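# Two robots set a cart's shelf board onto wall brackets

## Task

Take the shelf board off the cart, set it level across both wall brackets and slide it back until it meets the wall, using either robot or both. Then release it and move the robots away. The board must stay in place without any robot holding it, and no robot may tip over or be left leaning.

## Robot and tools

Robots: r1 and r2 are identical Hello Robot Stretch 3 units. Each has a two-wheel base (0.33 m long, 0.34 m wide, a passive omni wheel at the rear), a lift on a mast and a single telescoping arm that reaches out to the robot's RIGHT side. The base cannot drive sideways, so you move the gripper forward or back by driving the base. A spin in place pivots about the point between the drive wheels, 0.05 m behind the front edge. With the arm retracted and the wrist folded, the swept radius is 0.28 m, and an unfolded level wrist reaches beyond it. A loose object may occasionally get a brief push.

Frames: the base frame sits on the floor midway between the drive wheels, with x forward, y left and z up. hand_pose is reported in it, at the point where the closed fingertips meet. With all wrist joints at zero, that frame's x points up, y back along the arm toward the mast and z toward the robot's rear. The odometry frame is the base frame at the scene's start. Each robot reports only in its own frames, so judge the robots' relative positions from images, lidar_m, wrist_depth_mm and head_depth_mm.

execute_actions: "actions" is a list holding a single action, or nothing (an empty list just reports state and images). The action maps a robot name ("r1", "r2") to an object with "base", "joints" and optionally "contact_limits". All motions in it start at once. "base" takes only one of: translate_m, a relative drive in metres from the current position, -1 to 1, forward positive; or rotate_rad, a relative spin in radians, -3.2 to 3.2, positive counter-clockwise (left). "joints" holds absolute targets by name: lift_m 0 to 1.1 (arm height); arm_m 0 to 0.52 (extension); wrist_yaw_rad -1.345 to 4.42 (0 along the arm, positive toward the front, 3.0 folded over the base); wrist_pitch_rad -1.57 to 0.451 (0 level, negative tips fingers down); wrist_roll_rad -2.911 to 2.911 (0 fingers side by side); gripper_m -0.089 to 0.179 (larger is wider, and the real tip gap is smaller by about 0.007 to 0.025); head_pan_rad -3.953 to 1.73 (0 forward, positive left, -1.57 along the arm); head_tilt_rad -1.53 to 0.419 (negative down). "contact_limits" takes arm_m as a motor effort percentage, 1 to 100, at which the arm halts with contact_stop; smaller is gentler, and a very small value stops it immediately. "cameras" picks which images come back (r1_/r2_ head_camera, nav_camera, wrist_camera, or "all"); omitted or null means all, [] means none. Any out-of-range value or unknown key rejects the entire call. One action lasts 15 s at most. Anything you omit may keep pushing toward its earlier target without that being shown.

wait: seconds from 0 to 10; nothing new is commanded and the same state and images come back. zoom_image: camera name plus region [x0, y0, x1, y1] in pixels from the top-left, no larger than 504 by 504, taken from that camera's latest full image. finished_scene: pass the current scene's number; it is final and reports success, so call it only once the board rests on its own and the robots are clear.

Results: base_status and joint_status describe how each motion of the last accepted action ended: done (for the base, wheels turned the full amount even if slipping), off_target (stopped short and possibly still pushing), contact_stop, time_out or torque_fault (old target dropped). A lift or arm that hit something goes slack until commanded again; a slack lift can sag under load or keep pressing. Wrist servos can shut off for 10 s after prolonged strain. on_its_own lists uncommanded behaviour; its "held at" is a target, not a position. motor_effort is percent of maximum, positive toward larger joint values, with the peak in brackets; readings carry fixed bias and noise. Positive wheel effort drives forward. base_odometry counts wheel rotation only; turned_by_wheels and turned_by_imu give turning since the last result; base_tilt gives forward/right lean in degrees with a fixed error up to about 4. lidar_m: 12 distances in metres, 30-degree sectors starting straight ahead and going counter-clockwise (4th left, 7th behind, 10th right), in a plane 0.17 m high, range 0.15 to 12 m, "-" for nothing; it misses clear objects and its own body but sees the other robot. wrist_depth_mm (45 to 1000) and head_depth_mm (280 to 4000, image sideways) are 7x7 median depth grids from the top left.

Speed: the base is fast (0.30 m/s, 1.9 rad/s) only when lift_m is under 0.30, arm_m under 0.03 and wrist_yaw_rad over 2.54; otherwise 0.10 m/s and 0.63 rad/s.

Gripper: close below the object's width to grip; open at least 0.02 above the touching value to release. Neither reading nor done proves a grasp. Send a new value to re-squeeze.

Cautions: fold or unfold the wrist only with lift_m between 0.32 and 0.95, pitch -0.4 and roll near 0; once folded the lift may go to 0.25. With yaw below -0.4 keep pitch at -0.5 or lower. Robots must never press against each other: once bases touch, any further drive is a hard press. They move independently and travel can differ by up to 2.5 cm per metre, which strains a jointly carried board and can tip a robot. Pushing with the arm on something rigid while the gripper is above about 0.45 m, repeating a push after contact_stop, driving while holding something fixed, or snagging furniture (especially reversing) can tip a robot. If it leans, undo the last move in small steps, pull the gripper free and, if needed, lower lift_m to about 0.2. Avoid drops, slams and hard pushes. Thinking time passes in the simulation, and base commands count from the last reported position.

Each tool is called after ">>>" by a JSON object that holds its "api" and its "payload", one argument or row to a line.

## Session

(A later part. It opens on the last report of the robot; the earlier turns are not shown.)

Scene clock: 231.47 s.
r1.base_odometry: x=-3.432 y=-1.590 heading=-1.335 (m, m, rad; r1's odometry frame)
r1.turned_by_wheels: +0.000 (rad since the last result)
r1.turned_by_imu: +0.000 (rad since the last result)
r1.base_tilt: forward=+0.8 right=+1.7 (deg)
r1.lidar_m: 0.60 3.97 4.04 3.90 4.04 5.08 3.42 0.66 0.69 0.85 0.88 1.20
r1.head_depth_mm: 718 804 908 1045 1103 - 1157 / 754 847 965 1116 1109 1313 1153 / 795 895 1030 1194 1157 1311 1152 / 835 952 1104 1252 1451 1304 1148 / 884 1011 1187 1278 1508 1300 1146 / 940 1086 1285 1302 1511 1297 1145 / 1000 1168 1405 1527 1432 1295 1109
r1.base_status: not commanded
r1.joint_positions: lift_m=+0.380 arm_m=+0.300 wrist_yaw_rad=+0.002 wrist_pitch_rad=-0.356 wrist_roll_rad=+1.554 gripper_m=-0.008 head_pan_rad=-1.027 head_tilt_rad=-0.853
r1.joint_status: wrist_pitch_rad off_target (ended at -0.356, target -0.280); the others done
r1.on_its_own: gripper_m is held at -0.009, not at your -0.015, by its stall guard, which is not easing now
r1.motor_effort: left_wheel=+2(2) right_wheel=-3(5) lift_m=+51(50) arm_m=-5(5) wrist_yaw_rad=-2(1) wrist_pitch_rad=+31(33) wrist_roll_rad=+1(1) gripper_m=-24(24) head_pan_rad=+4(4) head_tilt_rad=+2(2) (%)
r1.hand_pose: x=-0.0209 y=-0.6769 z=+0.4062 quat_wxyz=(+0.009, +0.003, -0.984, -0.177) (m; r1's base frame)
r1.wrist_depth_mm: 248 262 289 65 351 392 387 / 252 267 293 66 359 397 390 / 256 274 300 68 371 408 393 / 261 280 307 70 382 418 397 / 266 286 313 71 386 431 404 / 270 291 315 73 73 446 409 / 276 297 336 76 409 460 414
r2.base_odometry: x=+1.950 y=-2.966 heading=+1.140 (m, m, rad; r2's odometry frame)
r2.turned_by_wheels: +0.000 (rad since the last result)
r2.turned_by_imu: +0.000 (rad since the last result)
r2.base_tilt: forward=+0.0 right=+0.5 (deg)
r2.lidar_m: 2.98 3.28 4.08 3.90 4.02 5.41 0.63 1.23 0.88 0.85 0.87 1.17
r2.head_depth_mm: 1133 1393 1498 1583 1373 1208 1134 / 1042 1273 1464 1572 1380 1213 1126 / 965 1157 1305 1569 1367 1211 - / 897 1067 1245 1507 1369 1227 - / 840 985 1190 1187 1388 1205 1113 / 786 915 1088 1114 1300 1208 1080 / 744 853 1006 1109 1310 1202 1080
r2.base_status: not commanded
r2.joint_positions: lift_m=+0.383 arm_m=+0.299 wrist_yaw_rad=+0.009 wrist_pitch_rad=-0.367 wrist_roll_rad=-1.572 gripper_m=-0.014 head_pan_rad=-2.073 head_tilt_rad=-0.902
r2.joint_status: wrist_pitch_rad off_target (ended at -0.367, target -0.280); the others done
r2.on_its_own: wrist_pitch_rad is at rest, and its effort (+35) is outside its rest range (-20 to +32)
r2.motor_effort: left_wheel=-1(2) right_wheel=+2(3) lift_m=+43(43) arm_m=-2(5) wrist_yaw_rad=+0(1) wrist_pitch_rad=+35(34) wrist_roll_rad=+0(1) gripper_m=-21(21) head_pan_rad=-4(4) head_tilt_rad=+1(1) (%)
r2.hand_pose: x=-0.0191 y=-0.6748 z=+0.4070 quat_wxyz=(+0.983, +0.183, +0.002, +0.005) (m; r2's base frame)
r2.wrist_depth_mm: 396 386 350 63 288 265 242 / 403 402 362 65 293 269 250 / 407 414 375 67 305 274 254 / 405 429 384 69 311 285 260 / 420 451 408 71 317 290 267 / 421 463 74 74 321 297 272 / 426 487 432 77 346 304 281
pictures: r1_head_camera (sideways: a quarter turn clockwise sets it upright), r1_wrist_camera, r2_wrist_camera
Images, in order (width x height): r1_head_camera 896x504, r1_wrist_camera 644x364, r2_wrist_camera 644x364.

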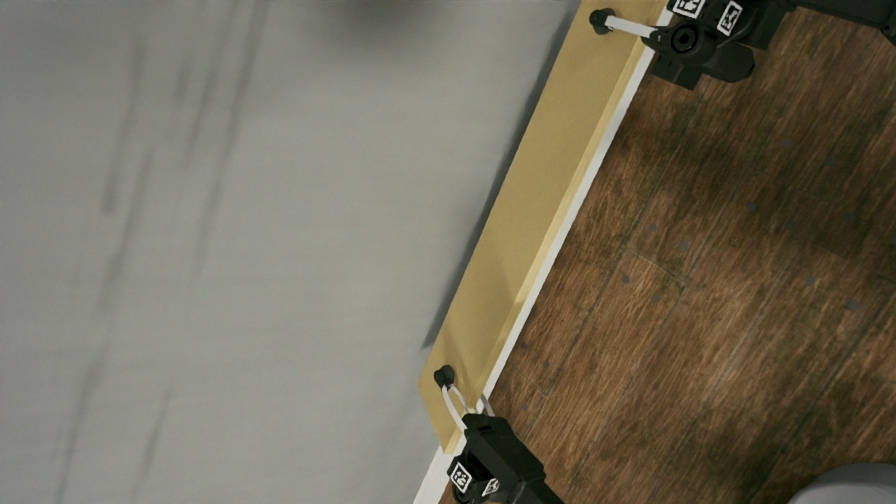

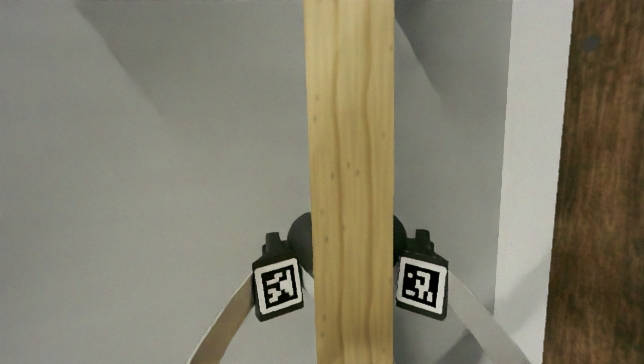

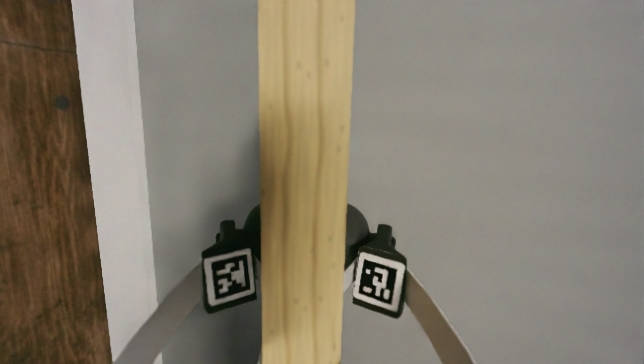

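>>> {"api": "execute_actions", "payload": {
  "actions": [
    {"r1": {"joints": {"wrist_pitch_rad": -0.6, "arm_m": 0.12, "lift_m": 0.42, "head_pan_rad": -0.75, "head_tilt_rad": -0.75}}, "r2": {"joints": {"wrist_pitch_rad": -0.6, "arm_m": 0.119, "lift_m": 0.423, "head_pan_rad": -0.45, "head_tilt_rad": -0.2}}}
  ],
  "cameras": ["r2_wrist_camera", "r1_head_camera", "r1_wrist_camera", "r2_head_camera"]
}}

Scene clock: 235.90 s.
r1.base_odometry: x=-3.432 y=-1.590 heading=-1.335 (m, m, rad; r1's odometry frame)
r1.turned_by_wheels: +0.000 (rad since the last result)
r1.turned_by_imu: +0.001 (rad since the last result)
r1.base_tilt: forward=+0.8 right=+1.7 (deg)
r1.lidar_m: 0.59 3.95 4.05 3.89 4.05 5.07 3.41 0.66 0.69 0.85 0.88 1.20
r1.head_depth_mm: 790 863 946 1047 1178 1304 870 / 853 935 1033 1160 1319 1375 889 / 926 1027 1144 1303 1500 1015 1173 / 1012 1133 1279 1471 1590 1091 1190 / 1117 1262 1454 1707 1236 1349 1191 / 1243 1426 1682 1893 1139 1366 1185 / 1402 1648 1995 1984 851 1373 1039
r1.base_status: not commanded
r1.joint_positions: lift_m=+0.420 arm_m=+0.120 wrist_yaw_rad=+0.013 wrist_pitch_rad=-0.658 wrist_roll_rad=+1.555 gripper_m=-0.008 head_pan_rad=-0.757 head_tilt_rad=-0.754
r1.joint_status: wrist_pitch_rad off_target (ended at -0.658, target -0.600); the others done
r1.on_its_own: gripper_m is held at -0.009, not at your -0.015, by its stall guard, which is not easing now
r1.motor_effort: left_wheel=+2(2) right_wheel=-11(10) lift_m=+52(55) arm_m=-5(6) wrist_yaw_rad=-11(11) wrist_pitch_rad=+24(31) wrist_roll_rad=+0(1) gripper_m=-23(23) head_pan_rad=+4(25) head_tilt_rad=+3(16) (%)
r1.hand_pose: x=-0.0190 y=-0.4531 z=+0.3823 quat_wxyz=(+0.010, +0.009, -0.946, -0.323) (m; r1's base frame)
r1.wrist_depth_mm: 378 429 497 64 496 430 353 / 385 435 511 66 506 434 358 / 387 441 514 67 519 445 361 / 395 459 533 70 538 449 370 / 401 457 543 71 529 457 374 / 407 469 539 73 73 464 379 / 413 476 584 76 574 460 388
r2.base_odometry: x=+1.950 y=-2.966 heading=+1.140 (m, m, rad; r2's odometry frame)
r2.turned_by_wheels: +0.000 (rad since the last result)
r2.turned_by_imu: +0.001 (rad since the last result)
r2.base_tilt: forward=+0.1 right=+0.5 (deg)
r2.lidar_m: 2.97 3.27 4.07 3.90 4.04 5.41 0.63 1.23 0.89 0.85 0.87 1.17
r2.head_depth_mm: 941 973 1004 1041 1077 1116 1164 / 1064 1098 1141 1188 1240 1291 1349 / 1216 1279 1325 1384 1453 1538 1472 / 1423 1505 1583 1663 1762 1829 1527 / 1727 1842 1957 2075 2259 1980 1523 / 2183 2350 2562 2777 2666 1988 1536 / 2685 2795 2942 3090 2832 1986 1527
r2.base_status: not commanded
r2.joint_positions: lift_m=+0.423 arm_m=+0.119 wrist_yaw_rad=-0.003 wrist_pitch_rad=-0.664 wrist_roll_rad=-1.573 gripper_m=-0.014 head_pan_rad=-0.457 head_tilt_rad=-0.211
r2.joint_status: wrist_pitch_rad off_target (ended at -0.664, target -0.600); the others done
r2.motor_effort: left_wheel=-2(2) right_wheel=+7(7) lift_m=+43(46) arm_m=-2(5) wrist_yaw_rad=+9(9) wrist_pitch_rad=+25(32) wrist_roll_rad=+1(1) gripper_m=-21(21) head_pan_rad=+2(33) head_tilt_rad=+7(53) (%)
r2.hand_pose: x=-0.0218 y=-0.4512 z=+0.3846 quat_wxyz=(+0.945, +0.326, +0.001, -0.001) (m; r2's base frame)
r2.wrist_depth_mm: 364 425 496 63 512 438 380 / 374 436 511 65 520 445 383 / 377 444 537 67 531 454 395 / 383 460 558 69 547 463 397 / 384 468 543 71 553 470 405 / 398 470 308 74 545 480 415 / 403 464 599 77 611 490 424
pictures: r1_head_camera (sideways: a quarter turn clockwise sets it upright), r1_wrist_camera, r2_head_camera (sideways: a quarter turn clockwise sets it upright), r2_wrist_camera
Images, in order (width x height): r1_head_camera 896x504, r1_wrist_camera 644x364, r2_head_camera 896x504, r2_wrist_camera 644x364.

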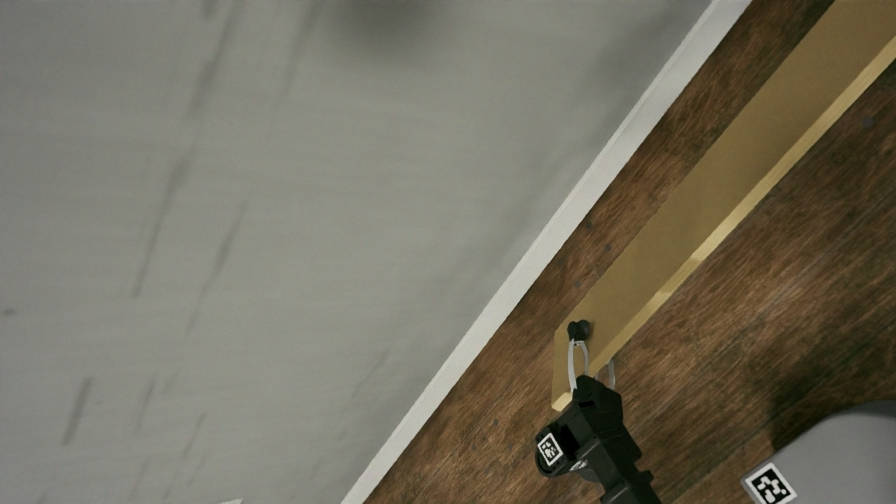

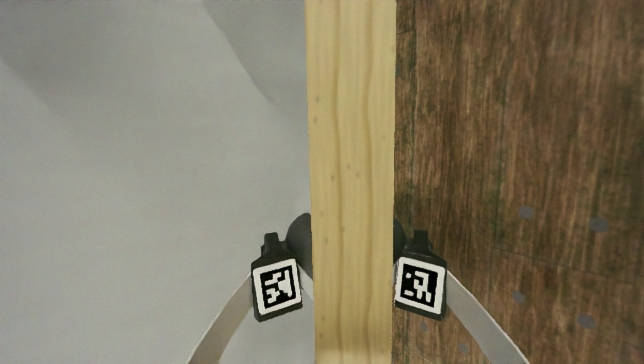

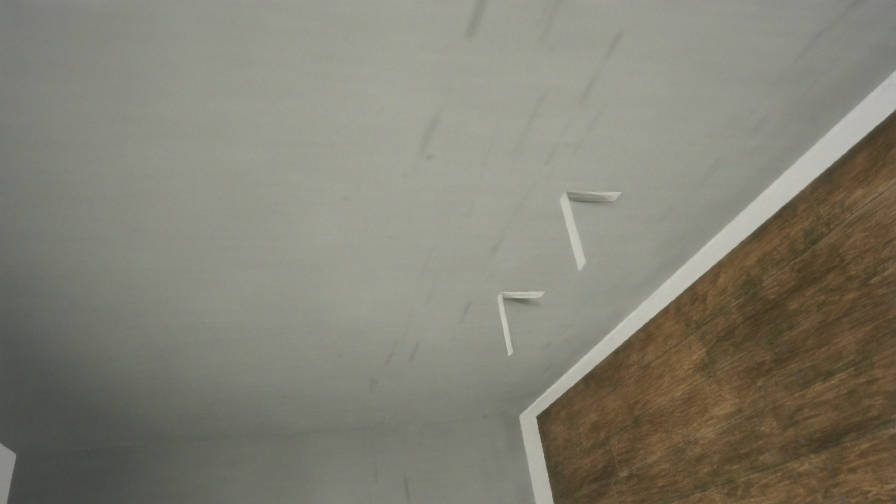

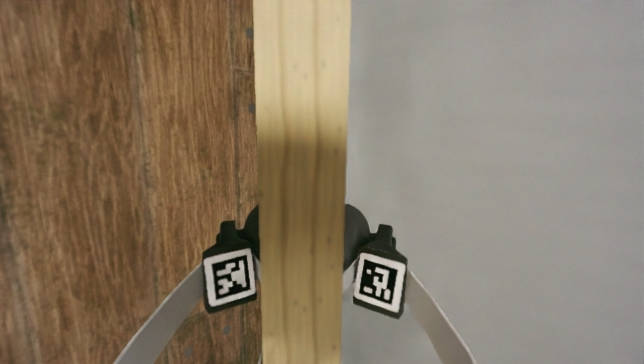

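>>> {"api": "execute_actions", "payload": {
  "actions": [
    {"r1": {"base": {"translate_m": 0.009}}}
  ],
  "cameras": []
}}

Scene clock: 237.30 s.
r1.base_odometry: x=-3.430 y=-1.599 heading=-1.335 (m, m, rad; r1's odometry frame)
r1.turned_by_wheels: +0.000 (rad since the last result)
r1.turned_by_imu: +0.000 (rad since the last result)
r1.base_tilt: forward=+0.7 right=+1.7 (deg)
r1.lidar_m: 0.59 0.60 4.05 3.89 4.06 5.08 3.43 0.67 0.70 0.85 0.88 1.20
r1.head_depth_mm: 789 861 943 1049 1177 1302 870 / 852 935 1036 1162 1319 1378 890 / 928 1026 1149 1304 1499 1019 1171 / 1010 1131 1282 1478 1584 1088 1180 / 1112 1257 1453 1707 1242 1344 1195 / 1240 1434 1674 1900 1140 1372 1186 / 1406 1650 1999 1982 856 1345 1039
r1.base_status: done
r1.joint_positions: lift_m=+0.420 arm_m=+0.120 wrist_yaw_rad=-0.008 wrist_pitch_rad=-0.658 wrist_roll_rad=+1.555 gripper_m=-0.008 head_pan_rad=-0.757 head_tilt_rad=-0.754
r1.joint_status: not commanded
r1.on_its_own: gripper_m is held at -0.009, not at your -0.015, by its stall guard, which is not easing now
r1.motor_effort: left_wheel=-2(5) right_wheel=+8(9) lift_m=+51(50) arm_m=-4(5) wrist_yaw_rad=+6(10) wrist_pitch_rad=+24(24) wrist_roll_rad=+0(1) gripper_m=-23(23) head_pan_rad=+2(4) head_tilt_rad=+3(2) (%)
r1.hand_pose: x=-0.0229 y=-0.4531 z=+0.3823 quat_wxyz=(+0.007, -0.001, -0.946, -0.324) (m; r1's base frame)
r1.wrist_depth_mm: 380 433 508 66 497 428 352 / 386 443 520 67 509 437 362 / 393 441 525 69 518 440 367 / 395 449 527 70 531 452 370 / 400 456 540 72 524 459 375 / 406 464 529 74 73 460 380 / 411 471 577 76 566 457 385
r2.base_odometry: x=+1.950 y=-2.966 heading=+1.140 (m, m, rad; r2's odometry frame)
r2.turned_by_wheels: +0.000 (rad since the last result)
r2.turned_by_imu: +0.001 (rad since the last result)
r2.base_tilt: forward=+0.1 right=+0.5 (deg)
r2.lidar_m: 2.98 3.24 4.10 3.91 4.02 5.42 0.62 1.23 0.89 0.85 0.87 1.17
r2.head_depth_mm: 942 972 1005 1041 1080 1122 1165 / 1071 1105 1143 1189 1245 1294 1352 / 1218 1272 1330 1397 1462 1538 1471 / 1426 1505 1579 1671 1759 1820 1521 / 1739 1833 1965 2070 2264 1973 1531 / 2196 2345 2559 2784 2672 1986 1531 / 2672 2782 2916 3065 2842 1983 1523
r2.base_status: not commanded
r2.joint_positions: lift_m=+0.423 arm_m=+0.119 wrist_yaw_rad=+0.018 wrist_pitch_rad=-0.664 wrist_roll_rad=-1.573 gripper_m=-0.014 head_pan_rad=-0.457 head_tilt_rad=-0.211
r2.joint_status: not commanded
r2.motor_effort: left_wheel=+2(3) right_wheel=-4(7) lift_m=+43(43) arm_m=-2(2) wrist_yaw_rad=-6(9) wrist_pitch_rad=+26(25) wrist_roll_rad=+1(1) gripper_m=-21(21) head_pan_rad=+3(2) head_tilt_rad=+7(7) (%)
r2.hand_pose: x=-0.0179 y=-0.4512 z=+0.3846 quat_wxyz=(+0.945, +0.326, +0.004, +0.009) (m; r2's base frame)
r2.wrist_depth_mm: 366 428 513 64 506 440 384 / 372 438 528 66 525 446 388 / 375 450 533 68 530 453 388 / 381 450 548 70 544 463 402 / 387 466 534 72 543 470 409 / 396 472 309 74 534 479 415 / 405 466 601 77 604 488 422
pictures: none
No camera images: the call's "cameras" was empty. Leave "cameras" out to get every camera's image.

>>> {"api": "execute_actions", "payload": {
  "actions": [
    {"r1": {"base": {"translate_m": 0.55}}, "r2": {"base": {"translate_m": 0.55}, "joints": {"arm_m": 0.108}}}
  ],
  "cameras": ["r2_wrist_camera", "r1_head_camera", "r1_wrist_camera", "r2_head_camera"]
}}

Scene clock: 244.00 s.
r1.base_odometry: x=-3.301 y=-2.133 heading=-1.335 (m, m, rad; r1's odometry frame)
r1.turned_by_wheels: +0.000 (rad since the last result)
r1.turned_by_imu: +0.000 (rad since the last result)
r1.base_tilt: forward=+0.6 right=+1.8 (deg)
r1.lidar_m: 0.59 3.40 4.07 3.89 4.04 5.53 3.42 1.13 0.88 0.84 0.88 1.19
r1.head_depth_mm: 788 857 940 1044 1171 1305 869 / 850 931 1031 1154 1309 1382 890 / 923 1018 1138 1293 1488 1015 1167 / 1007 1121 1270 1469 1577 1097 1195 / 1110 1255 1445 1694 1237 1343 1188 / 1236 1424 1671 1882 1145 1371 1166 / 1399 1630 1967 1987 857 1341 1040
r1.base_status: done
r1.joint_positions: lift_m=+0.420 arm_m=+0.120 wrist_yaw_rad=-0.005 wrist_pitch_rad=-0.658 wrist_roll_rad=+1.555 gripper_m=-0.008 head_pan_rad=-0.757 head_tilt_rad=-0.754
r1.joint_status: not commanded
r1.on_its_own: gripper_m is held at -0.009, not at your -0.015, by its stall guard, which is not easing now
r1.motor_effort: left_wheel=-1(2) right_wheel=+1(13) lift_m=+52(52) arm_m=-5(4) wrist_yaw_rad=+4(7) wrist_pitch_rad=+24(24) wrist_roll_rad=+0(1) gripper_m=-23(23) head_pan_rad=+3(3) head_tilt_rad=+3(4) (%)
r1.hand_pose: x=-0.0223 y=-0.4531 z=+0.3823 quat_wxyz=(+0.007, +0.000, -0.946, -0.324) (m; r1's base frame)
r1.wrist_depth_mm: 380 430 500 65 496 427 356 / 381 432 508 67 508 433 358 / 388 443 514 69 523 442 367 / 392 445 526 70 533 448 369 / 396 455 535 72 520 460 374 / 400 463 527 74 73 462 378 / 406 468 566 76 564 456 390
r2.base_odometry: x=+2.180 y=-2.466 heading=+1.140 (m, m, rad; r2's odometry frame)
r2.turned_by_wheels: +0.000 (rad since the last result)
r2.turned_by_imu: +0.001 (rad since the last result)
r2.base_tilt: forward=+0.1 right=+0.5 (deg)
r2.lidar_m: 2.62 2.70 3.62 3.92 4.05 5.44 0.62 1.21 0.87 0.83 0.86 1.15
r2.head_depth_mm: 925 956 990 1024 1060 1081 1141 / 1047 1084 1123 1166 1215 1273 1320 / 1198 1246 1305 1365 1427 1510 1479 / 1408 1471 1559 1635 1739 1802 1529 / 1692 1804 1917 2062 2225 1982 1529 / 2156 2300 2491 2621 2686 1968 1525 / 2210 2316 2434 2519 2612 1981 1529
r2.base_status: done
r2.joint_positions: lift_m=+0.423 arm_m=+0.108 wrist_yaw_rad=+0.016 wrist_pitch_rad=-0.664 wrist_roll_rad=-1.573 gripper_m=-0.014 head_pan_rad=-0.457 head_tilt_rad=-0.211
r2.joint_status: all done
r2.motor_effort: left_wheel=+1(9) right_wheel=-1(2) lift_m=+43(43) arm_m=-2(1) wrist_yaw_rad=-5(7) wrist_pitch_rad=+26(26) wrist_roll_rad=+1(1) gripper_m=-21(21) head_pan_rad=+2(2) head_tilt_rad=+6(7) (%)
r2.hand_pose: x=-0.0183 y=-0.4402 z=+0.3846 quat_wxyz=(+0.945, +0.326, +0.004, +0.008) (m; r2's base frame)
r2.wrist_depth_mm: 365 426 509 64 510 433 381 / 375 440 522 66 520 444 384 / 374 447 538 68 525 452 396 / 385 454 556 70 543 458 396 / 388 463 538 72 539 467 404 / 398 470 308 74 535 477 413 / 404 462 604 77 596 485 415
pictures: r1_head_camera (sideways: a quarter turn clockwise sets it upright), r1_wrist_camera, r2_head_camera (sideways: a quarter turn clockwise sets it upright), r2_wrist_camera
Images, in order (width x height): r1_head_camera 896x504, r1_wrist_camera 644x364, r2_head_camera 896x504, r2_wrist_camera 644x364.

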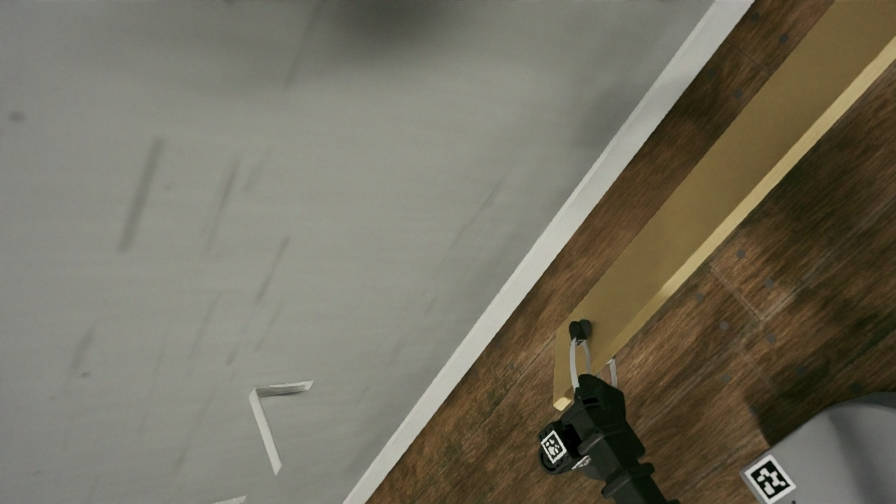

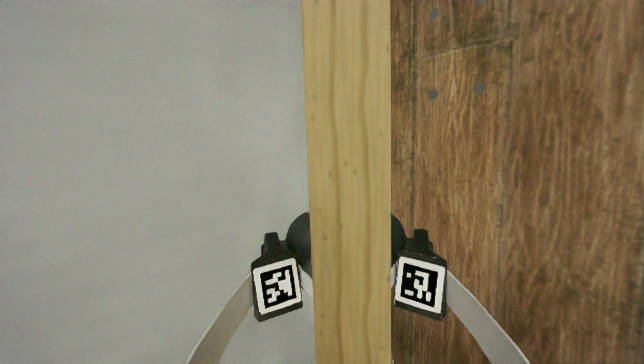

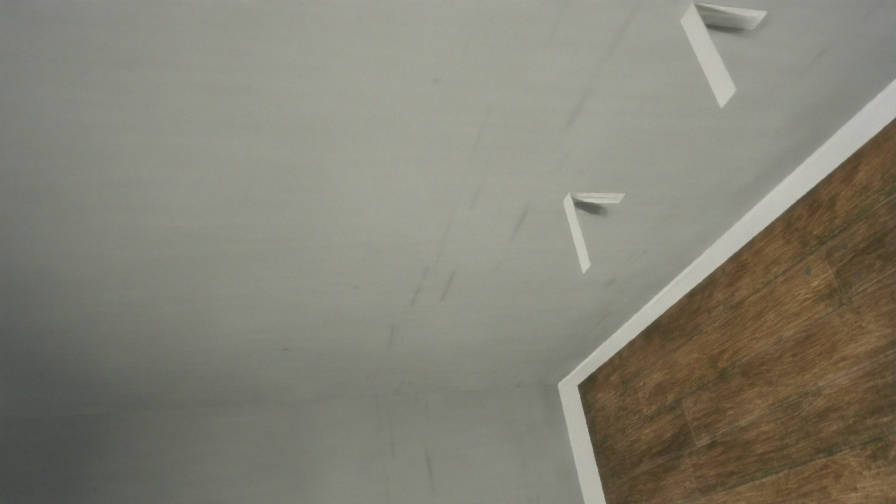

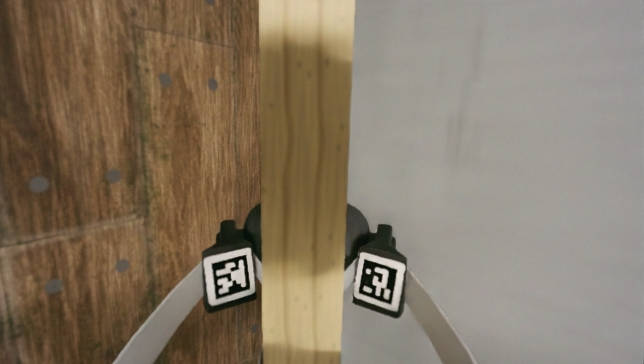

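>>> {"api": "execute_actions", "payload": {
  "actions": [
    {"r1": {"base": {"translate_m": 0.6}, "joints": {"lift_m": 0.6}}, "r2": {"base": {"translate_m": 0.6}, "joints": {"arm_m": 0.098, "lift_m": 0.603, "head_pan_rad": -1.1, "head_tilt_rad": -0.6}}}
  ],
  "cameras": ["r2_wrist_camera", "r1_head_camera", "r1_wrist_camera", "r2_head_camera"]
}}

Scene clock: 251.87 s.
r1.base_odometry: x=-3.161 y=-2.717 heading=-1.335 (m, m, rad; r1's odometry frame)
r1.turned_by_wheels: +0.000 (rad since the last result)
r1.turned_by_imu: +0.000 (rad since the last result)
r1.base_tilt: forward=+0.7 right=+1.7 (deg)
r1.lidar_m: 0.59 2.78 3.78 3.89 4.06 5.50 1.82 1.20 0.87 0.84 0.87 1.18
r1.head_depth_mm: 781 850 934 1038 1165 1235 1133 / 845 923 1024 1148 1306 815 1192 / 916 1014 1133 1288 1421 1296 1191 / 1000 1117 1259 1458 984 1373 1194 / 1103 1248 1438 1650 1512 1374 1187 / 1230 1413 1645 1852 1581 1366 1144 / 1391 1632 1963 729 1535 1372 1040
r1.base_status: done
r1.joint_positions: lift_m=+0.600 arm_m=+0.120 wrist_yaw_rad=-0.001 wrist_pitch_rad=-0.660 wrist_roll_rad=+1.555 gripper_m=-0.008 head_pan_rad=-0.757 head_tilt_rad=-0.754
r1.joint_status: all done
r1.on_its_own: gripper_m is held at -0.009, not at your -0.015, by its stall guard, which is not easing now
r1.motor_effort: left_wheel=+0(3) right_wheel=-1(8) lift_m=+51(53) arm_m=-4(5) wrist_yaw_rad=+1(4) wrist_pitch_rad=+24(25) wrist_roll_rad=+1(0) gripper_m=-23(23) head_pan_rad=+3(3) head_tilt_rad=+3(2) (%)
r1.hand_pose: x=-0.0217 y=-0.4528 z=+0.5620 quat_wxyz=(+0.008, +0.002, -0.946, -0.324) (m; r1's base frame)
r1.wrist_depth_mm: 373 425 501 65 685 584 487 / 380 433 513 67 697 592 492 / 381 441 511 68 711 603 506 / 391 447 520 70 718 621 514 / 394 446 527 72 719 635 520 / 397 458 529 74 73 638 525 / 402 461 568 76 773 626 536
r2.base_odometry: x=+2.430 y=-1.921 heading=+1.140 (m, m, rad; r2's odometry frame)
r2.turned_by_wheels: +0.000 (rad since the last result)
r2.turned_by_imu: +0.002 (rad since the last result)
r2.base_tilt: forward=+0.2 right=+0.5 (deg)
r2.lidar_m: 2.02 2.08 2.79 3.93 4.06 5.49 0.62 1.19 0.85 0.82 0.84 1.13
r2.head_depth_mm: 637 702 782 883 1003 1179 683 / 662 731 819 929 1066 1221 685 / 689 765 864 988 1146 1315 1130 / 717 802 906 1042 1230 1361 1178 / 749 842 960 1110 1332 1382 1171 / 783 883 1013 1157 1440 1384 1171 / 822 933 1076 1286 1532 1378 1169
r2.base_status: done
r2.joint_positions: lift_m=+0.603 arm_m=+0.098 wrist_yaw_rad=+0.012 wrist_pitch_rad=-0.665 wrist_roll_rad=-1.573 gripper_m=-0.014 head_pan_rad=-1.093 head_tilt_rad=-0.592
r2.joint_status: all done
r2.motor_effort: left_wheel=+1(7) right_wheel=+1(3) lift_m=+43(43) arm_m=-2(4) wrist_yaw_rad=-2(5) wrist_pitch_rad=+26(26) wrist_roll_rad=+1(1) gripper_m=-21(21) head_pan_rad=-4(32) head_tilt_rad=-5(40) (%)
r2.hand_pose: x=-0.0191 y=-0.4300 z=+0.5643 quat_wxyz=(+0.945, +0.327, +0.003, +0.006) (m; r2's base frame)
r2.wrist_depth_mm: 496 596 685 64 498 431 375 / 506 602 714 66 515 438 383 / 509 600 724 68 523 442 384 / 524 625 746 70 533 455 393 / 531 640 734 72 539 465 398 / 541 646 75 74 529 471 407 / 552 649 826 77 596 479 409
pictures: r1_head_camera (sideways: a quarter turn clockwise sets it upright), r1_wrist_camera, r2_head_camera (sideways: a quarter turn clockwise sets it upright), r2_wrist_camera
Images, in order (width x height): r1_head_camera 896x504, r1_wrist_camera 644x364, r2_head_camera 896x504, r2_wrist_camera 644x364.

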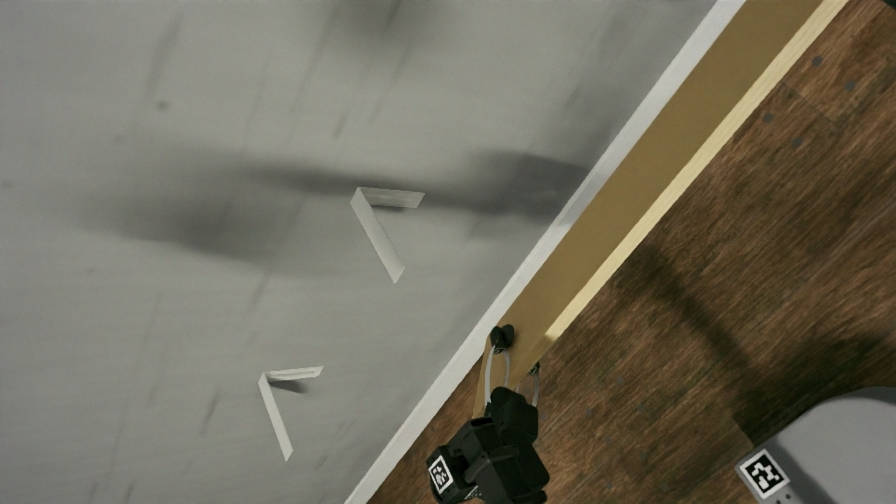

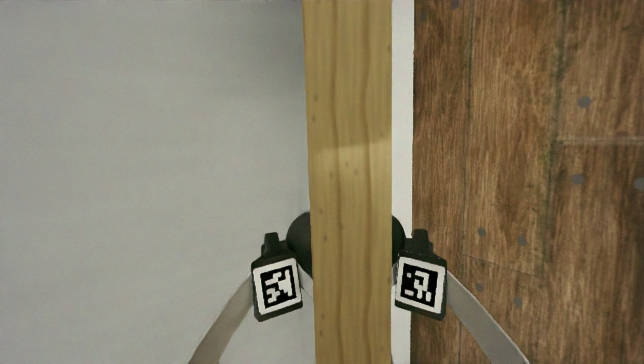

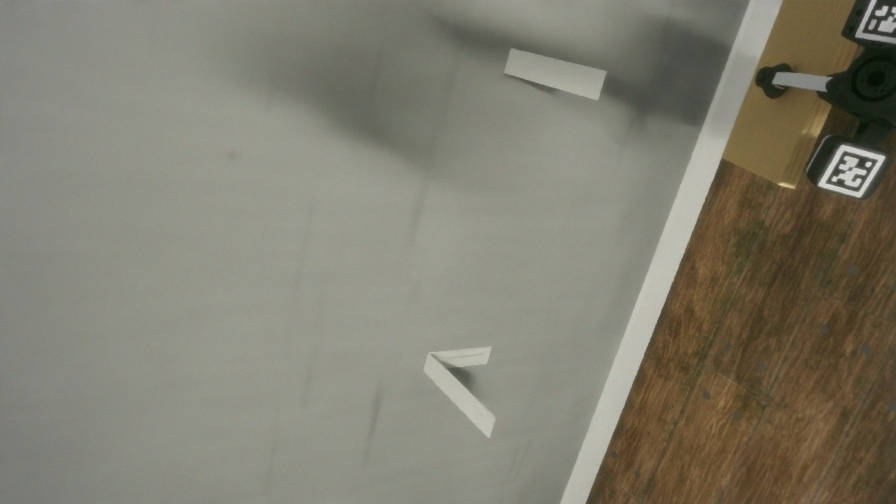

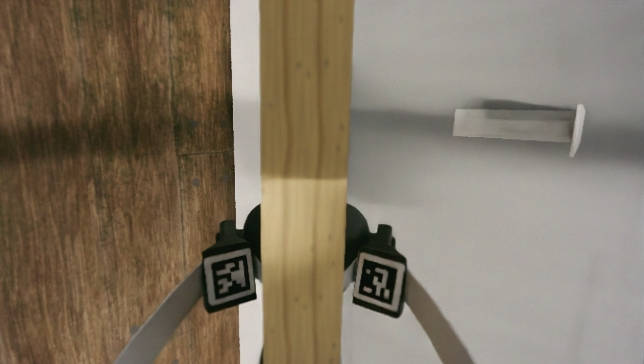

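>>> {"api": "execute_actions", "payload": {
  "actions": [
    {"r1": {"base": {"translate_m": 0.66}, "joints": {"arm_m": 0.08, "head_pan_rad": -1.2, "head_tilt_rad": -0.75}}, "r2": {"base": {"translate_m": 0.66}, "joints": {"arm_m": 0.054, "head_pan_rad": -1.85, "head_tilt_rad": -0.75}}}
  ],
  "cameras": ["r2_wrist_camera", "r1_head_camera", "r1_wrist_camera", "r2_head_camera"]
}}

Scene clock: 261.50 s.
r1.base_odometry: x=-3.007 y=-3.359 heading=-1.335 (m, m, rad; r1's odometry frame)
r1.turned_by_wheels: +0.000 (rad since the last result)
r1.turned_by_imu: +0.001 (rad since the last result)
r1.base_tilt: forward=+0.7 right=+1.8 (deg)
r1.lidar_m: 0.59 2.09 2.85 3.91 4.06 5.53 2.34 1.19 0.87 0.83 0.87 1.18
r1.head_depth_mm: 674 746 835 951 1098 1282 707 / 696 771 870 969 1156 1317 657 / 718 799 904 1041 1223 858 1161 / 744 834 942 1092 1291 799 1191 / 769 863 987 1147 1378 822 1189 / 798 899 1033 1210 1450 860 1187 / 827 938 1085 1279 1483 1280 1184
r1.base_status: done
r1.joint_positions: lift_m=+0.600 arm_m=+0.080 wrist_yaw_rad=+0.004 wrist_pitch_rad=-0.660 wrist_roll_rad=+1.555 gripper_m=-0.008 head_pan_rad=-1.193 head_tilt_rad=-0.754
r1.joint_status: all done
r1.on_its_own: gripper_m is held at -0.009, not at your -0.015, by its stall guard, which is not easing now
r1.motor_effort: left_wheel=+1(3) right_wheel=-5(6) lift_m=+52(52) arm_m=-5(5) wrist_yaw_rad=-4(3) wrist_pitch_rad=+24(25) wrist_roll_rad=+0(0) gripper_m=-23(23) head_pan_rad=-3(30) head_tilt_rad=+4(4) (%)
r1.hand_pose: x=-0.0208 y=-0.4128 z=+0.5620 quat_wxyz=(+0.008, +0.004, -0.946, -0.324) (m; r1's base frame)
r1.wrist_depth_mm: 403 456 529 64 678 580 487 / 404 465 538 66 706 589 496 / 413 465 547 68 711 607 500 / 417 476 558 70 732 619 508 / 418 480 563 71 708 634 517 / 426 489 560 73 73 635 525 / 433 500 606 76 784 630 534
r2.base_odometry: x=+2.705 y=-1.321 heading=+1.140 (m, m, rad; r2's odometry frame)
r2.turned_by_wheels: +0.000 (rad since the last result)
r2.turned_by_imu: +0.002 (rad since the last result)
r2.base_tilt: forward=+0.2 right=+0.5 (deg)
r2.lidar_m: 1.36 1.40 1.87 3.95 4.08 5.53 0.62 1.17 0.83 0.80 0.82 1.10
r2.head_depth_mm: 790 921 1096 1408 915 1295 1126 / 760 884 1056 1300 913 1287 1147 / 732 845 999 1220 1411 1248 - / 707 809 948 1147 1363 722 1081 / 681 778 909 1053 1334 737 1078 / 657 748 863 1026 1264 746 1088 / 634 718 828 975 1188 1270 1116
r2.base_status: done
r2.joint_positions: lift_m=+0.603 arm_m=+0.054 wrist_yaw_rad=+0.005 wrist_pitch_rad=-0.665 wrist_roll_rad=-1.573 gripper_m=-0.014 head_pan_rad=-1.843 head_tilt_rad=-0.740
r2.joint_status: all done
r2.motor_effort: left_wheel=-1(5) right_wheel=+4(6) lift_m=+43(43) arm_m=-2(1) wrist_yaw_rad=+3(4) wrist_pitch_rad=+26(26) wrist_roll_rad=+1(1) gripper_m=-22(21) head_pan_rad=-4(35) head_tilt_rad=-7(25) (%)
r2.hand_pose: x=-0.0204 y=-0.3860 z=+0.5643 quat_wxyz=(+0.945, +0.327, +0.002, +0.002) (m; r2's base frame)
r2.wrist_depth_mm: 500 589 705 64 529 450 390 / 508 601 722 66 532 457 401 / 509 614 748 68 552 467 408 / 523 632 770 70 558 476 410 / 534 638 732 72 575 485 418 / 550 641 75 74 556 496 429 / 557 644 808 77 620 509 436
pictures: r1_head_camera (sideways: a quarter turn clockwise sets it upright), r1_wrist_camera, r2_head_camera (sideways: a quarter turn clockwise sets it upright), r2_wrist_camera
Images, in order (width x height): r1_head_camera 896x504, r1_wrist_camera 644x364, r2_head_camera 896x504, r2_wrist_camera 644x364.

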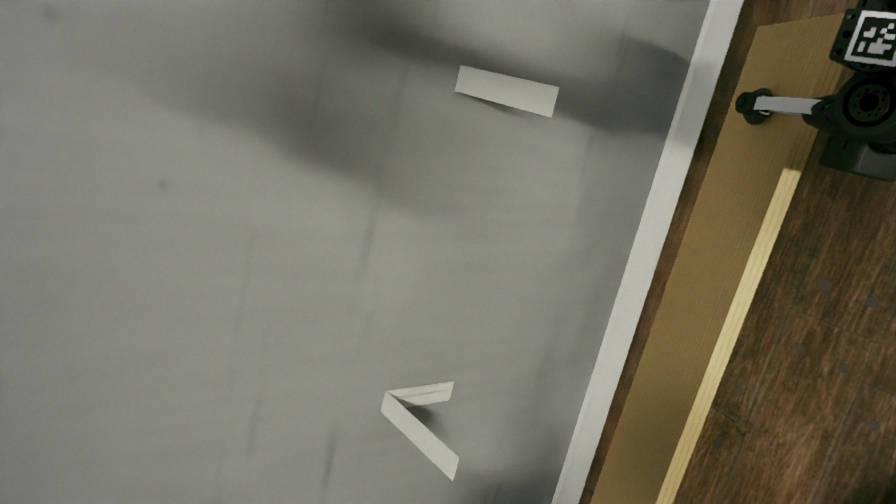

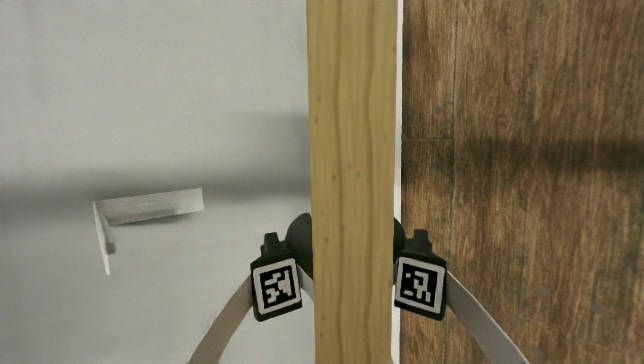

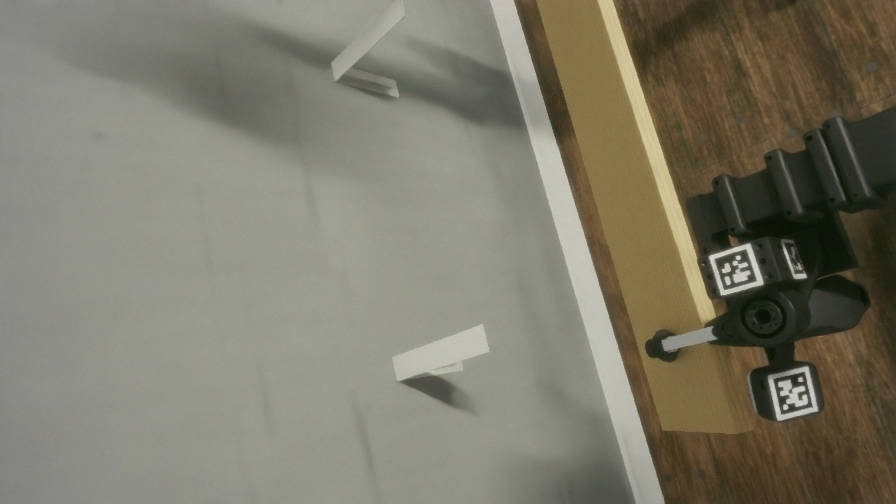

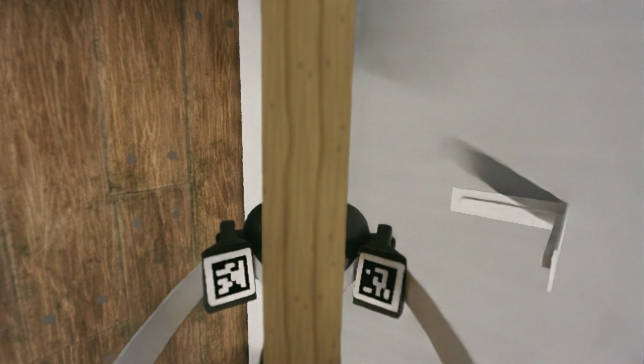

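>>> {"api": "execute_actions", "payload": {
  "actions": [
    {"r1": {"joints": {"lift_m": 0.63, "wrist_pitch_rad": -0.25, "head_pan_rad": -1.3, "head_tilt_rad": -0.8}}, "r2": {"joints": {"lift_m": 0.633, "wrist_pitch_rad": -0.25}}}
  ],
  "cameras": ["r2_wrist_camera", "r1_wrist_camera", "r2_head_camera"]
}}

>>> {"api": "execute_actions", "payload": {
  "actions": [
    {"r1": {"joints": {"wrist_pitch_rad": 0.085}}, "r2": {"joints": {"wrist_pitch_rad": 0.095}}}
  ],
  "cameras": ["r2_wrist_camera", "r1_wrist_camera", "r2_head_camera", "r1_head_camera"]
}}

Scene clock: 263.87 s.
r1.base_odometry: x=-3.007 y=-3.359 heading=-1.335 (m, m, rad; r1's odometry frame)
r1.turned_by_wheels: +0.000 (rad since the last result)
r1.turned_by_imu: +0.000 (rad since the last result)
r1.base_tilt: forward=+0.8 right=+1.7 (deg)
r1.lidar_m: 0.59 2.09 2.85 3.91 4.05 5.57 2.33 1.19 0.87 0.83 0.86 1.18
r1.head_depth_mm: 678 756 855 985 1146 1304 - / 692 774 880 995 1131 679 - / 708 794 906 1037 822 689 1173 / 726 816 936 1095 804 1290 1181 / 741 837 961 1130 784 1323 1174 / 762 862 996 1179 770 1344 1170 / 780 889 1032 1215 789 1341 1169
r1.base_status: not commanded
r1.joint_positions: lift_m=+0.630 arm_m=+0.080 wrist_yaw_rad=+0.001 wrist_pitch_rad=-0.326 wrist_roll_rad=+1.555 gripper_m=-0.008 head_pan_rad=-1.293 head_tilt_rad=-0.790
r1.joint_status: wrist_pitch_rad off_target (ended at -0.326, target -0.250); the others done
r1.on_its_own: gripper_m is held at -0.009, not at your -0.015, by its stall guard, which is not easing now
r1.motor_effort: left_wheel=+1(1) right_wheel=-3(5) lift_m=+51(54) arm_m=-5(5) wrist_yaw_rad=-1(3) wrist_pitch_rad=+31(33) wrist_roll_rad=+1(0) gripper_m=-23(23) head_pan_rad=-3(15) head_tilt_rad=-5(12) (%)
r1.hand_pose: x=-0.0211 y=-0.4602 z=+0.6632 quat_wxyz=(+0.008, +0.002, -0.987, -0.163) (m; r1's base frame)
r1.wrist_depth_mm: 407 436 473 64 562 623 610 / 419 446 479 66 574 629 612 / 421 454 489 68 588 655 613 / 427 462 499 70 611 677 624 / 438 472 512 71 621 692 637 / 447 480 518 73 73 716 649 / 456 490 542 76 666 740 643
r2.base_odometry: x=+2.705 y=-1.321 heading=+1.140 (m, m, rad; r2's odometry frame)
r2.turned_by_wheels: +0.000 (rad since the last result)
r2.turned_by_imu: +0.001 (rad since the last result)
r2.base_tilt: forward=+0.1 right=+0.6 (deg)
r2.lidar_m: 1.36 1.40 1.88 3.95 4.09 5.48 0.62 1.17 0.84 0.80 0.82 1.10
r2.head_depth_mm: 791 925 1093 1246 1407 1288 1127 / 761 884 1054 1231 793 1286 1144 / 733 845 997 1189 768 1337 - / 705 807 948 1150 746 1342 1079 / 682 778 904 1048 741 - 1094 / 658 747 865 1029 753 1259 1115 / 636 720 830 978 1129 1248 1110
r2.base_status: not commanded
r2.joint_positions: lift_m=+0.633 arm_m=+0.054 wrist_yaw_rad=+0.006 wrist_pitch_rad=-0.338 wrist_roll_rad=-1.573 gripper_m=-0.014 head_pan_rad=-1.843 head_tilt_rad=-0.740
r2.joint_status: wrist_pitch_rad off_target (ended at -0.338, target -0.250); the others done
r2.on_its_own: wrist_pitch_rad is at rest, and its effort (+35) is outside its rest range (-20 to +32)
r2.motor_effort: left_wheel=+0(1) right_wheel=+2(4) lift_m=+44(48) arm_m=-2(1) wrist_yaw_rad=+3(4) wrist_pitch_rad=+35(36) wrist_roll_rad=+1(1) gripper_m=-21(21) head_pan_rad=-4(3) head_tilt_rad=-6(7) (%)
r2.hand_pose: x=-0.0199 y=-0.4330 z=+0.6638 quat_wxyz=(+0.986, +0.168, +0.002, +0.003) (m; r2's base frame)
r2.wrist_depth_mm: 632 616 550 64 458 425 393 / 630 629 565 66 467 433 404 / 640 654 588 68 479 446 414 / 658 675 604 70 497 457 421 / 661 724 632 72 500 469 434 / 665 736 356 75 513 483 440 / 685 754 667 78 557 494 453
pictures: r1_wrist_camera, r2_head_camera (sideways: a quarter turn clockwise sets it upright), r2_wrist_camera
Images, in order (width x height): r1_wrist_camera 644x364, r2_head_camera 896x504, r2_wrist_camera 644x364.

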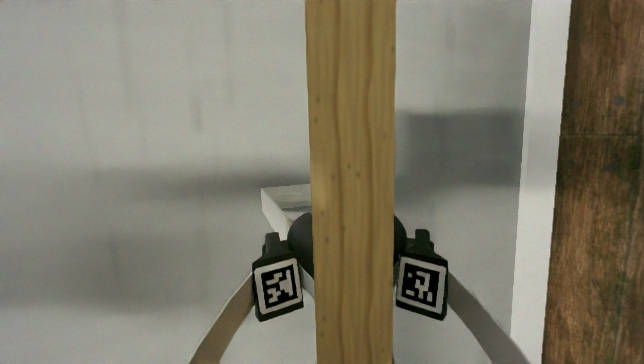

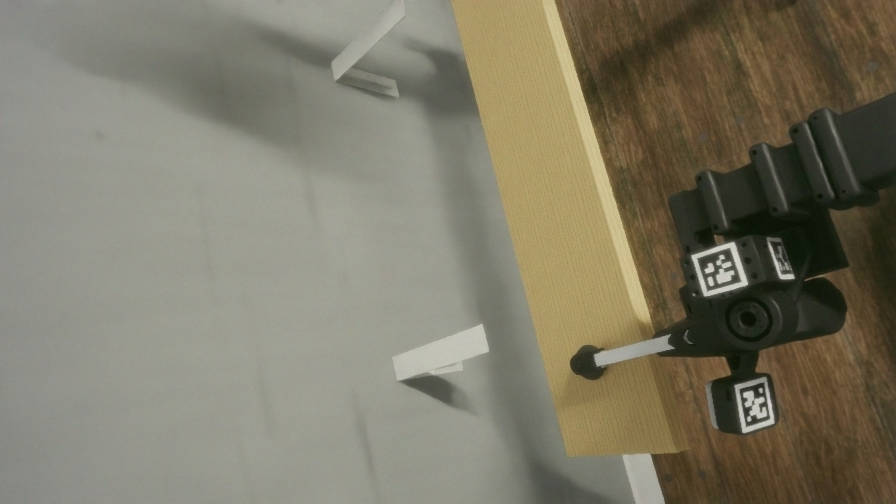

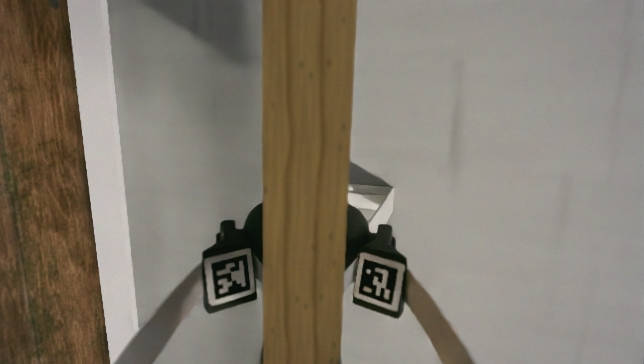

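Scene clock: 264.73 s.
r1.base_odometry: x=-3.007 y=-3.359 heading=-1.335 (m, m, rad; r1's odometry frame)
r1.turned_by_wheels: +0.000 (rad since the last result)
r1.turned_by_imu: +0.000 (rad since the last result)
r1.base_tilt: forward=+0.8 right=+1.8 (deg)
r1.lidar_m: 0.59 2.09 2.85 3.91 4.05 5.53 2.33 1.20 0.87 0.84 0.86 1.18
r1.head_depth_mm: 677 754 853 985 721 1331 - / 692 774 880 985 679 1328 - / 709 794 907 1014 674 1375 1173 / 724 817 935 1040 688 1353 1175 / 743 838 964 1056 705 1340 1174 / 761 863 995 820 723 1340 1168 / 778 886 1031 814 1459 1335 1168
r1.base_status: not commanded
r1.joint_positions: lift_m=+0.630 arm_m=+0.080 wrist_yaw_rad=+0.001 wrist_pitch_rad=+0.000 wrist_roll_rad=+1.555 gripper_m=-0.008 head_pan_rad=-1.293 head_tilt_rad=-0.790
r1.joint_status: wrist_pitch_rad off_target (ended at +0.000, target +0.085)
r1.on_its_own: gripper_m is held at -0.009, not at your -0.015, by its stall guard, which is not easing now; wrist_pitch_rad is at rest, and its effort (+35) is outside its rest range (-20 to +32)
r1.motor_effort: left_wheel=+1(1) right_wheel=-2(2) lift_m=+50(52) arm_m=-4(4) wrist_yaw_rad=+0(1) wrist_pitch_rad=+35(39) wrist_roll_rad=+0(1) gripper_m=-24(24) head_pan_rad=-3(4) head_tilt_rad=-5(5) (%)
r1.hand_pose: x=-0.0212 y=-0.4815 z=+0.7441 quat_wxyz=(+0.008, +0.000, -1.000, +0.000) (m; r1's base frame)
r1.wrist_depth_mm: 474 474 479 65 468 468 465 / 487 487 488 66 478 487 481 / 501 499 501 68 496 501 496 / 514 518 509 70 504 510 504 / 527 529 529 72 376 524 518 / 542 543 540 74 73 531 529 / 555 556 551 77 548 552 545
r2.base_odometry: x=+2.705 y=-1.321 heading=+1.140 (m, m, rad; r2's odometry frame)
r2.turned_by_wheels: +0.000 (rad since the last result)
r2.turned_by_imu: +0.000 (rad since the last result)
r2.base_tilt: forward=+0.1 right=+0.5 (deg)
r2.lidar_m: 1.36 1.40 1.87 3.94 4.07 5.46 0.62 1.17 0.83 0.80 0.82 1.10
r2.head_depth_mm: 793 926 1093 774 1478 1291 1127 / 760 883 1056 775 1439 1290 1151 / 734 845 999 772 1398 1341 - / 704 809 949 772 685 1334 1082 / 678 778 903 893 663 - 1101 / 657 748 864 964 629 1301 1115 / 636 719 829 953 680 1268 1111
r2.base_status: not commanded
r2.joint_positions: lift_m=+0.633 arm_m=+0.054 wrist_yaw_rad=+0.008 wrist_pitch_rad=-0.007 wrist_roll_rad=-1.573 gripper_m=-0.014 head_pan_rad=-1.843 head_tilt_rad=-0.740
r2.joint_status: wrist_pitch_rad off_target (ended at -0.007, target +0.095)
r2.on_its_own: wrist_pitch_rad is at rest, and its effort (+41) is outside its rest range (-20 to +32)
r2.motor_effort: left_wheel=+0(0) right_wheel=+1(2) lift_m=+43(44) arm_m=-1(2) wrist_yaw_rad=+1(3) wrist_pitch_rad=+41(42) wrist_roll_rad=+1(1) gripper_m=-22(22) head_pan_rad=-4(4) head_tilt_rad=-7(6) (%)
r2.hand_pose: x=-0.0192 y=-0.4553 z=+0.7456 quat_wxyz=(+1.000, +0.004, +0.001, +0.004) (m; r2's base frame)
r2.wrist_depth_mm: 462 464 459 65 457 458 454 / 481 475 467 67 475 471 468 / 487 495 497 69 488 478 483 / 508 502 501 71 499 504 499 / 534 522 517 73 517 516 514 / 545 546 307 75 532 540 523 / 566 558 555 78 554 547 551
pictures: r1_head_camera (sideways: a quarter turn clockwise sets it upright), r1_wrist_camera, r2_head_camera (sideways: a quarter turn clockwise sets it upright), r2_wrist_camera
Images, in order (width x height): r1_head_camera 896x504, r1_wrist_camera 644x364, r2_head_camera 896x504, r2_wrist_camera 644x364.

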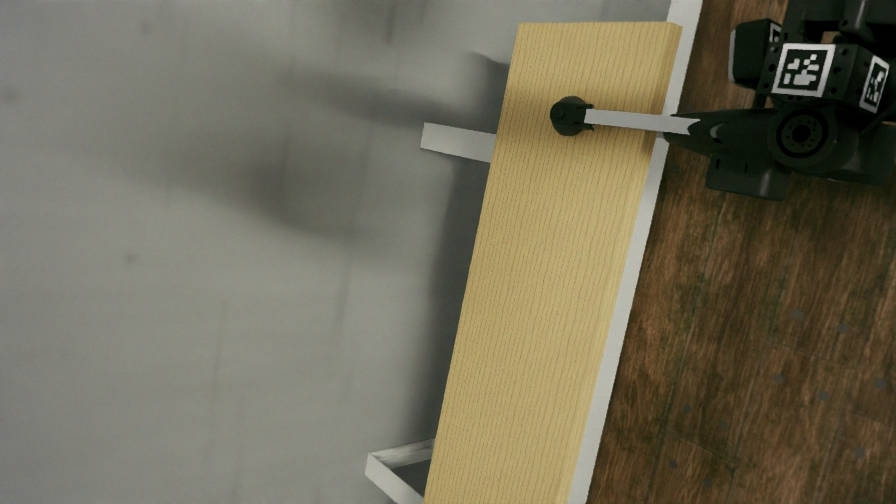

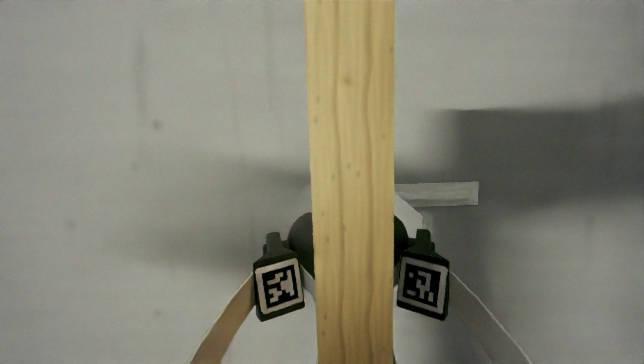

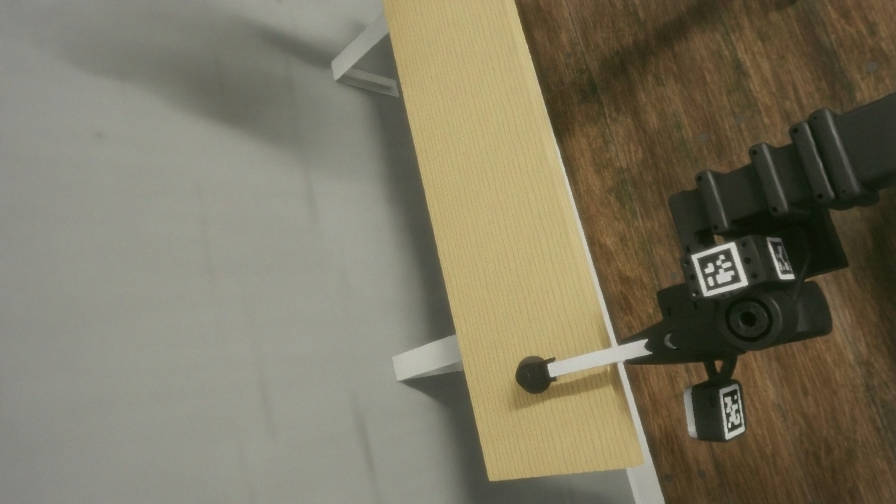

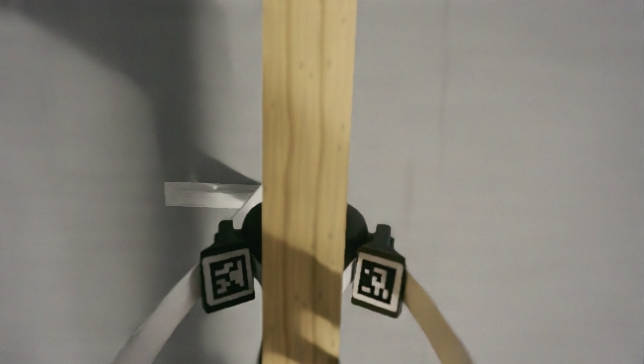

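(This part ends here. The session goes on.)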